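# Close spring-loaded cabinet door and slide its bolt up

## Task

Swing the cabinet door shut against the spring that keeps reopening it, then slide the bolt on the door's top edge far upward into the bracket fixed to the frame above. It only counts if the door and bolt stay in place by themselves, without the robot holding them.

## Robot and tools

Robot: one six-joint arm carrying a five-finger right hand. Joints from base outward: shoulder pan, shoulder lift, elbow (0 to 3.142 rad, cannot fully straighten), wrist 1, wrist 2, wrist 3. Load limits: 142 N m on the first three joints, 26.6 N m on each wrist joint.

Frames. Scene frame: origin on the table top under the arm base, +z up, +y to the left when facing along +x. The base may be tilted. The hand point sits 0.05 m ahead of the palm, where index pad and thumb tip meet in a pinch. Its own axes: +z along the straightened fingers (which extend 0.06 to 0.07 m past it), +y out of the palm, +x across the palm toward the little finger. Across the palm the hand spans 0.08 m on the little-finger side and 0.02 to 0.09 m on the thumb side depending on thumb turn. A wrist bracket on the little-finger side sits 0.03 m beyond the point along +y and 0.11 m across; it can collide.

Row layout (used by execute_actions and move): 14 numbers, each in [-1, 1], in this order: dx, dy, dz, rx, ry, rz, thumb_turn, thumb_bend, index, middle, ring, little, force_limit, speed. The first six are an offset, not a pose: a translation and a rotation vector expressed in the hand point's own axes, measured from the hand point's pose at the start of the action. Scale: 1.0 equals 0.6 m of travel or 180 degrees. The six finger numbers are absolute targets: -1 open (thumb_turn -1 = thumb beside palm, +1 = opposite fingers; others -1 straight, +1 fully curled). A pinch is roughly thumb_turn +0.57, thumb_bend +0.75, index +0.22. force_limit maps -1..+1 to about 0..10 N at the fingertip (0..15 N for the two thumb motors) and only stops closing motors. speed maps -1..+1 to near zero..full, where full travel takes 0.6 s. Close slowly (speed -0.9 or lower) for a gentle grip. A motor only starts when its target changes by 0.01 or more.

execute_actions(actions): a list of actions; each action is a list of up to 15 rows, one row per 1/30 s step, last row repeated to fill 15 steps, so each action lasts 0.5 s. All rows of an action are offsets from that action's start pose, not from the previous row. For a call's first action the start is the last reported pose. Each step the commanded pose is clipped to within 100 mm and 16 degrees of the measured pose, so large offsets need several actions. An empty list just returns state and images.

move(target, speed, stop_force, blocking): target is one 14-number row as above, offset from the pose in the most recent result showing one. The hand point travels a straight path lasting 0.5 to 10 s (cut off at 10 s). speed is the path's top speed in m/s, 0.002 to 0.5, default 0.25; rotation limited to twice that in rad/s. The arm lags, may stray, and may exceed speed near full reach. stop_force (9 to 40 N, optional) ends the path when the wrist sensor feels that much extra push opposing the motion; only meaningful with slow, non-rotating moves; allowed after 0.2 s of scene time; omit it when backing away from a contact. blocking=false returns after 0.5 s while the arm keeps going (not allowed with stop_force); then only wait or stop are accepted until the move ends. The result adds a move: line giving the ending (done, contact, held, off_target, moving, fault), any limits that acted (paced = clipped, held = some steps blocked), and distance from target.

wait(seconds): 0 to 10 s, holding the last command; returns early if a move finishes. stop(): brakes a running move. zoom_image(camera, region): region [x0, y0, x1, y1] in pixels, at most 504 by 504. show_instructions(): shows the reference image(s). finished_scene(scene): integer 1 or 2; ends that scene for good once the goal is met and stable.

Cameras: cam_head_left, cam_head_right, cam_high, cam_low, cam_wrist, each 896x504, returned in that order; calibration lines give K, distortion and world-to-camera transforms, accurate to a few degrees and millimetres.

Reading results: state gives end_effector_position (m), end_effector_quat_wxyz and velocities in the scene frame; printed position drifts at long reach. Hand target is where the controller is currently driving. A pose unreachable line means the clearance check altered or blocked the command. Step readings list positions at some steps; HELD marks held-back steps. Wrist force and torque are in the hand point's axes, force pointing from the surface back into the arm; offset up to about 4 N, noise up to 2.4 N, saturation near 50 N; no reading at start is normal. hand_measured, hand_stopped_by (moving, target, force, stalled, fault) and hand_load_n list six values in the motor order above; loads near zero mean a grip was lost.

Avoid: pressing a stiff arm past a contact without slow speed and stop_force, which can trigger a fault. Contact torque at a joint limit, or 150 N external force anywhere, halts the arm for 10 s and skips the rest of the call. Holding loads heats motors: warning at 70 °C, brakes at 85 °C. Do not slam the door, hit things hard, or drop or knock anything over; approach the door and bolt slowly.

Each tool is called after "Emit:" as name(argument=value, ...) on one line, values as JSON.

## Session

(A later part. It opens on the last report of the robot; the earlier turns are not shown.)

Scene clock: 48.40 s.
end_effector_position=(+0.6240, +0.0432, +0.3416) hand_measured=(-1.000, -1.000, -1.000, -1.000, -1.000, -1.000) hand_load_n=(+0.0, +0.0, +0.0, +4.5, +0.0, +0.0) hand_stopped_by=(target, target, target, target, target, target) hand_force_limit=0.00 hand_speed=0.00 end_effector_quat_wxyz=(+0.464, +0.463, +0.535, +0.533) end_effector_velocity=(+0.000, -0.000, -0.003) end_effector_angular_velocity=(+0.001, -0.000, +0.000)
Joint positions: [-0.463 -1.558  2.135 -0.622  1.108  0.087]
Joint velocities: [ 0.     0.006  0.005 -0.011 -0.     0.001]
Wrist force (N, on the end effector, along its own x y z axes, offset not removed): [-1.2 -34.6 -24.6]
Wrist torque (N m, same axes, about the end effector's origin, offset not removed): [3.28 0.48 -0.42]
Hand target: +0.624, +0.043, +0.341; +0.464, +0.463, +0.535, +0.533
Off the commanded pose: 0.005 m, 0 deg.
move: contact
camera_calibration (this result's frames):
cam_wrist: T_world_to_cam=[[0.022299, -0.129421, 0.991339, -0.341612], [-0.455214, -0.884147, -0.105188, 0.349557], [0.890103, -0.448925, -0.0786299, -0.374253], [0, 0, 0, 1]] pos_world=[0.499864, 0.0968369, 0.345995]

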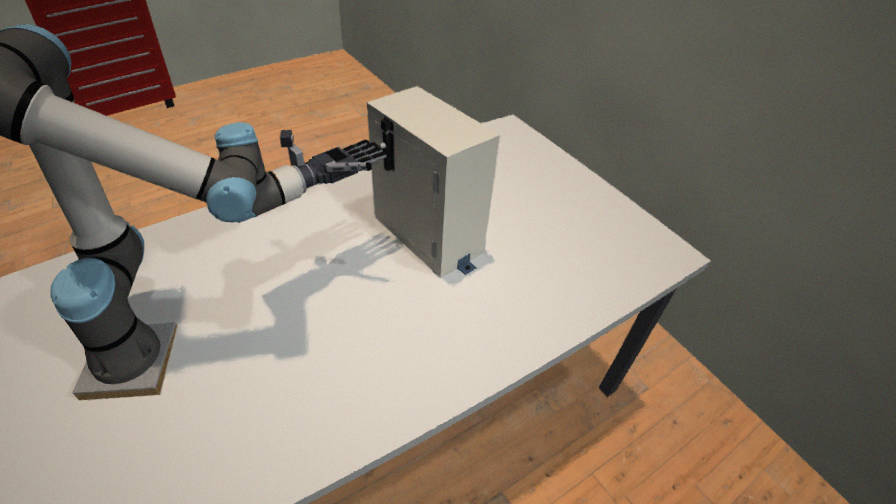

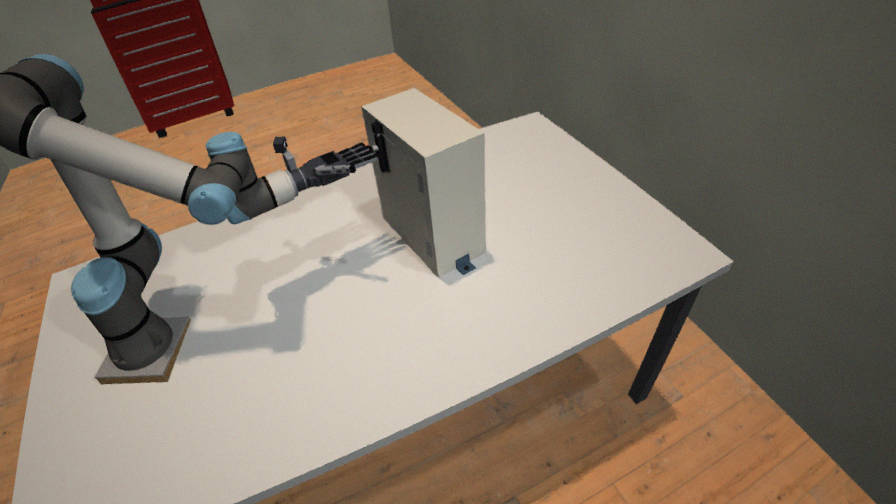

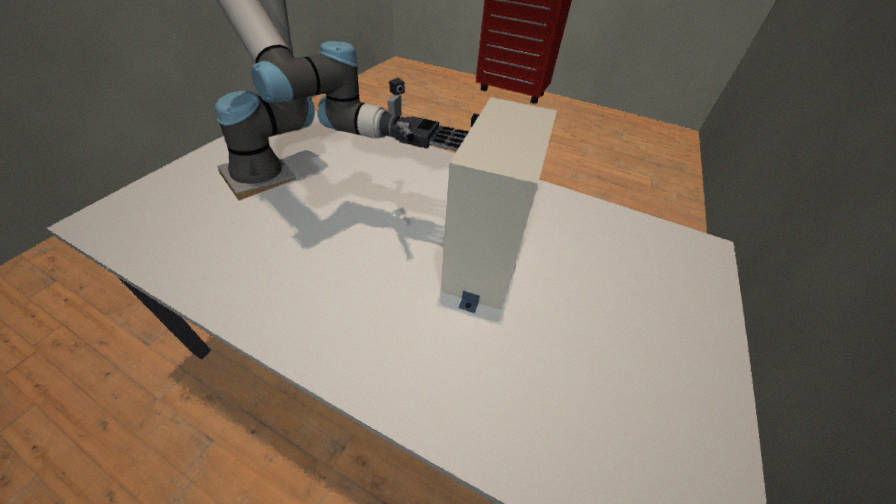

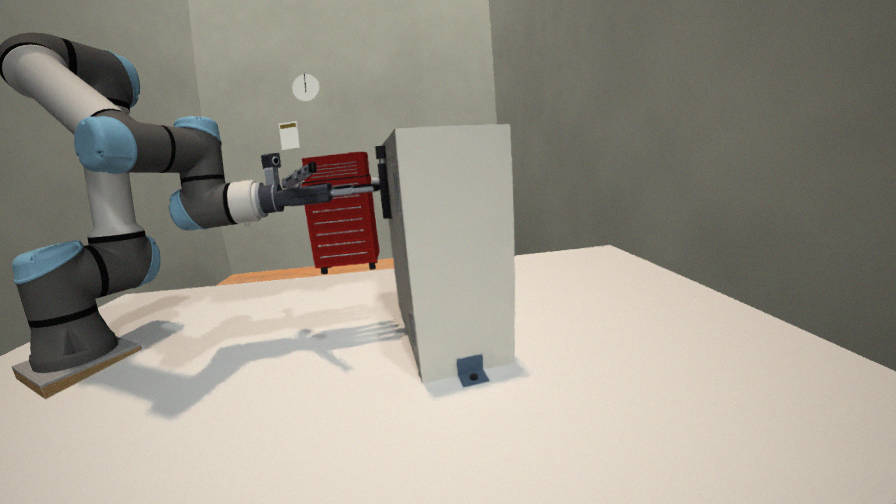

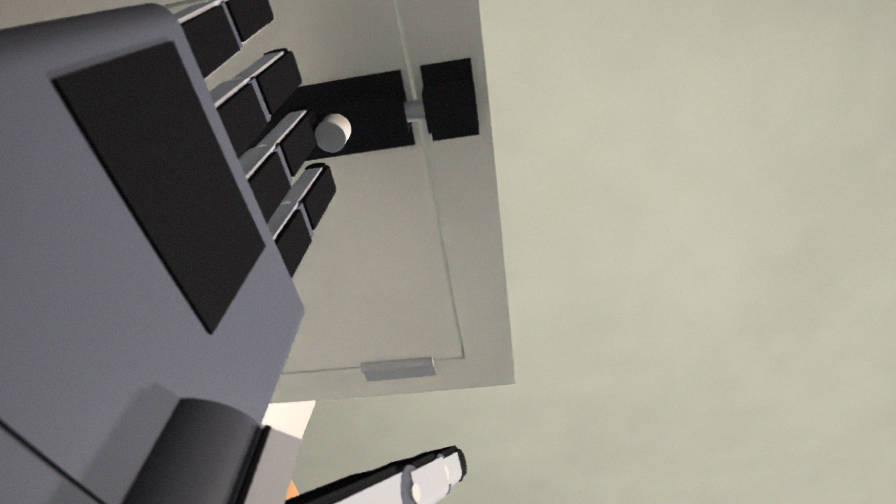

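Emit:
move(target=[0,-0.01,-0.05,0,0,0,-1,-1,-1,-1,-1,-1,0,0], speed=0.06)

Scene clock: 52.30 s.
end_effector_position=(+0.5944, +0.0390, +0.3356) hand_measured=(-1.000, -1.000, -1.000, -1.000, -1.000, -1.000) hand_load_n=(+0.0, +0.0, +0.0, +0.0, +0.0, +0.0) hand_stopped_by=(target, target, target, target, target, target) hand_force_limit=0.00 hand_speed=0.00 end_effector_quat_wxyz=(+0.464, +0.463, +0.535, +0.533) end_effector_velocity=(-0.001, -0.001, +0.000) end_effector_angular_velocity=(+0.001, -0.001, -0.001)
Joint positions: [-0.504 -1.624  2.22  -0.643  1.066  0.09 ]
Joint velocities: [-0.003 -0.003  0.003 -0.001 -0.002  0.001]
Wrist force (N, on the end effector, along its own x y z axes, offset not removed): [0.0 0.0 -0.2]
Wrist torque (N m, same axes, about the end effector's origin, offset not removed): [-0.02 -0.11 0.33]
Hand target: +0.594, +0.039, +0.336; +0.464, +0.463, +0.535, +0.533
Off the commanded pose: 0.000 m, 0 deg.
move: done
camera_calibration (this result's frames):
cam_wrist: T_world_to_cam=[[0.0223301, -0.129287, 0.991356, -0.335657], [-0.455226, -0.884157, -0.105053, 0.331659], [0.890096, -0.448945, -0.0785981, -0.350268], [0, 0, 0, 1]] pos_world=[0.470247, 0.092592, 0.340067]

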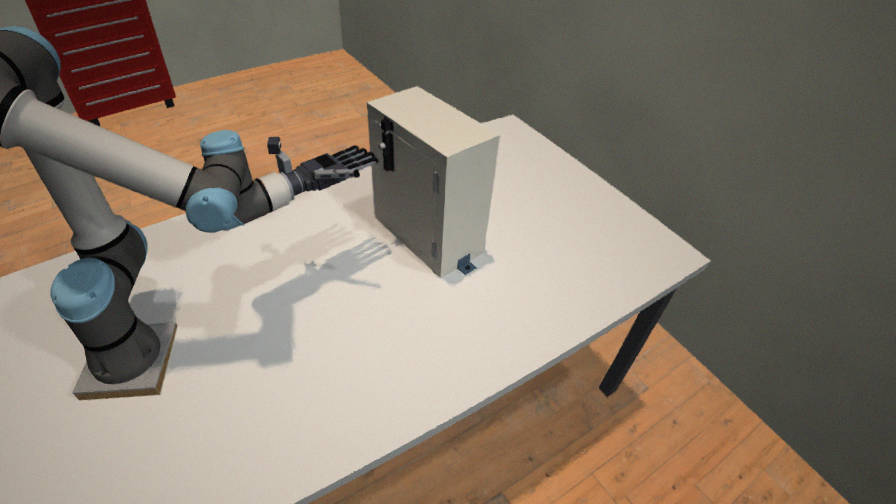

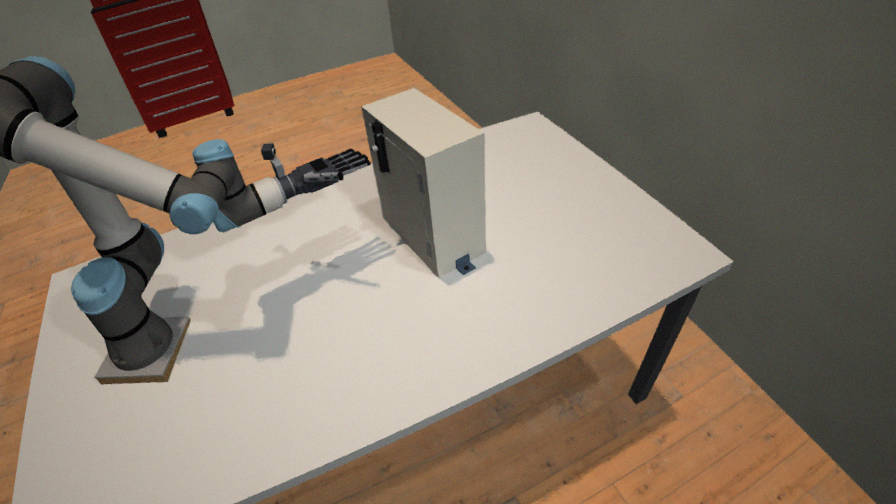

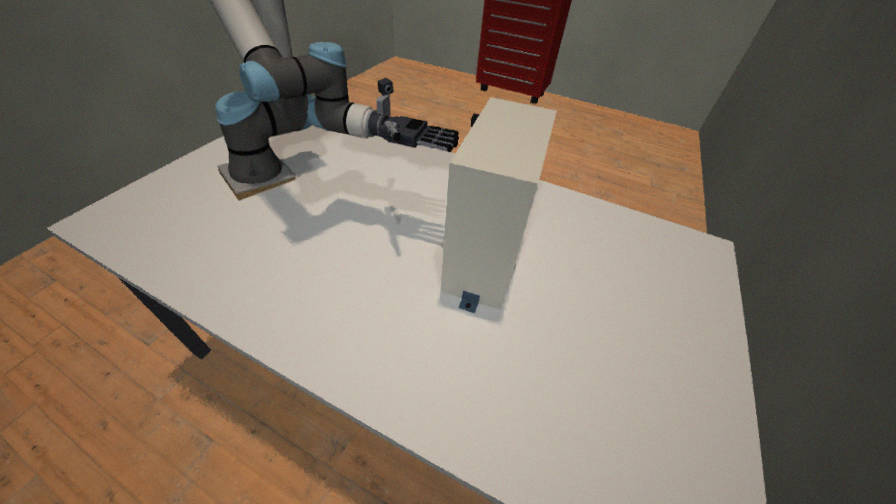

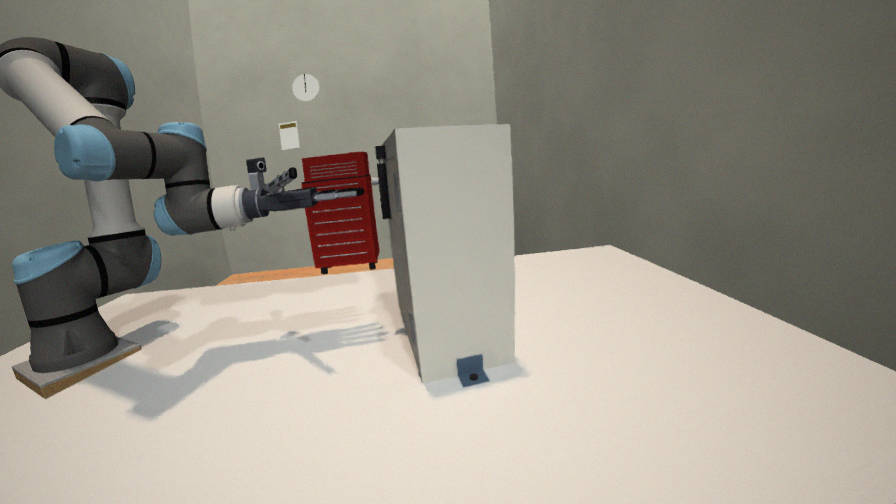

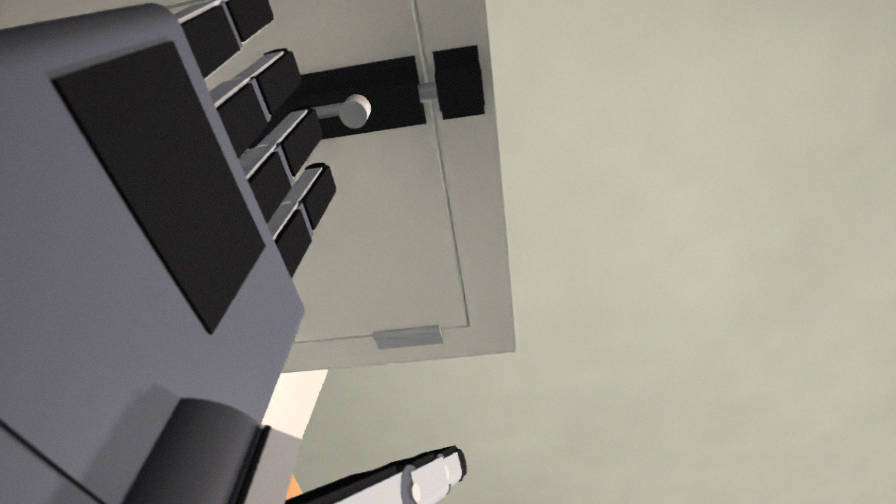

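Emit:
finished_scene(scene=2)

The scene is finished: the task was done.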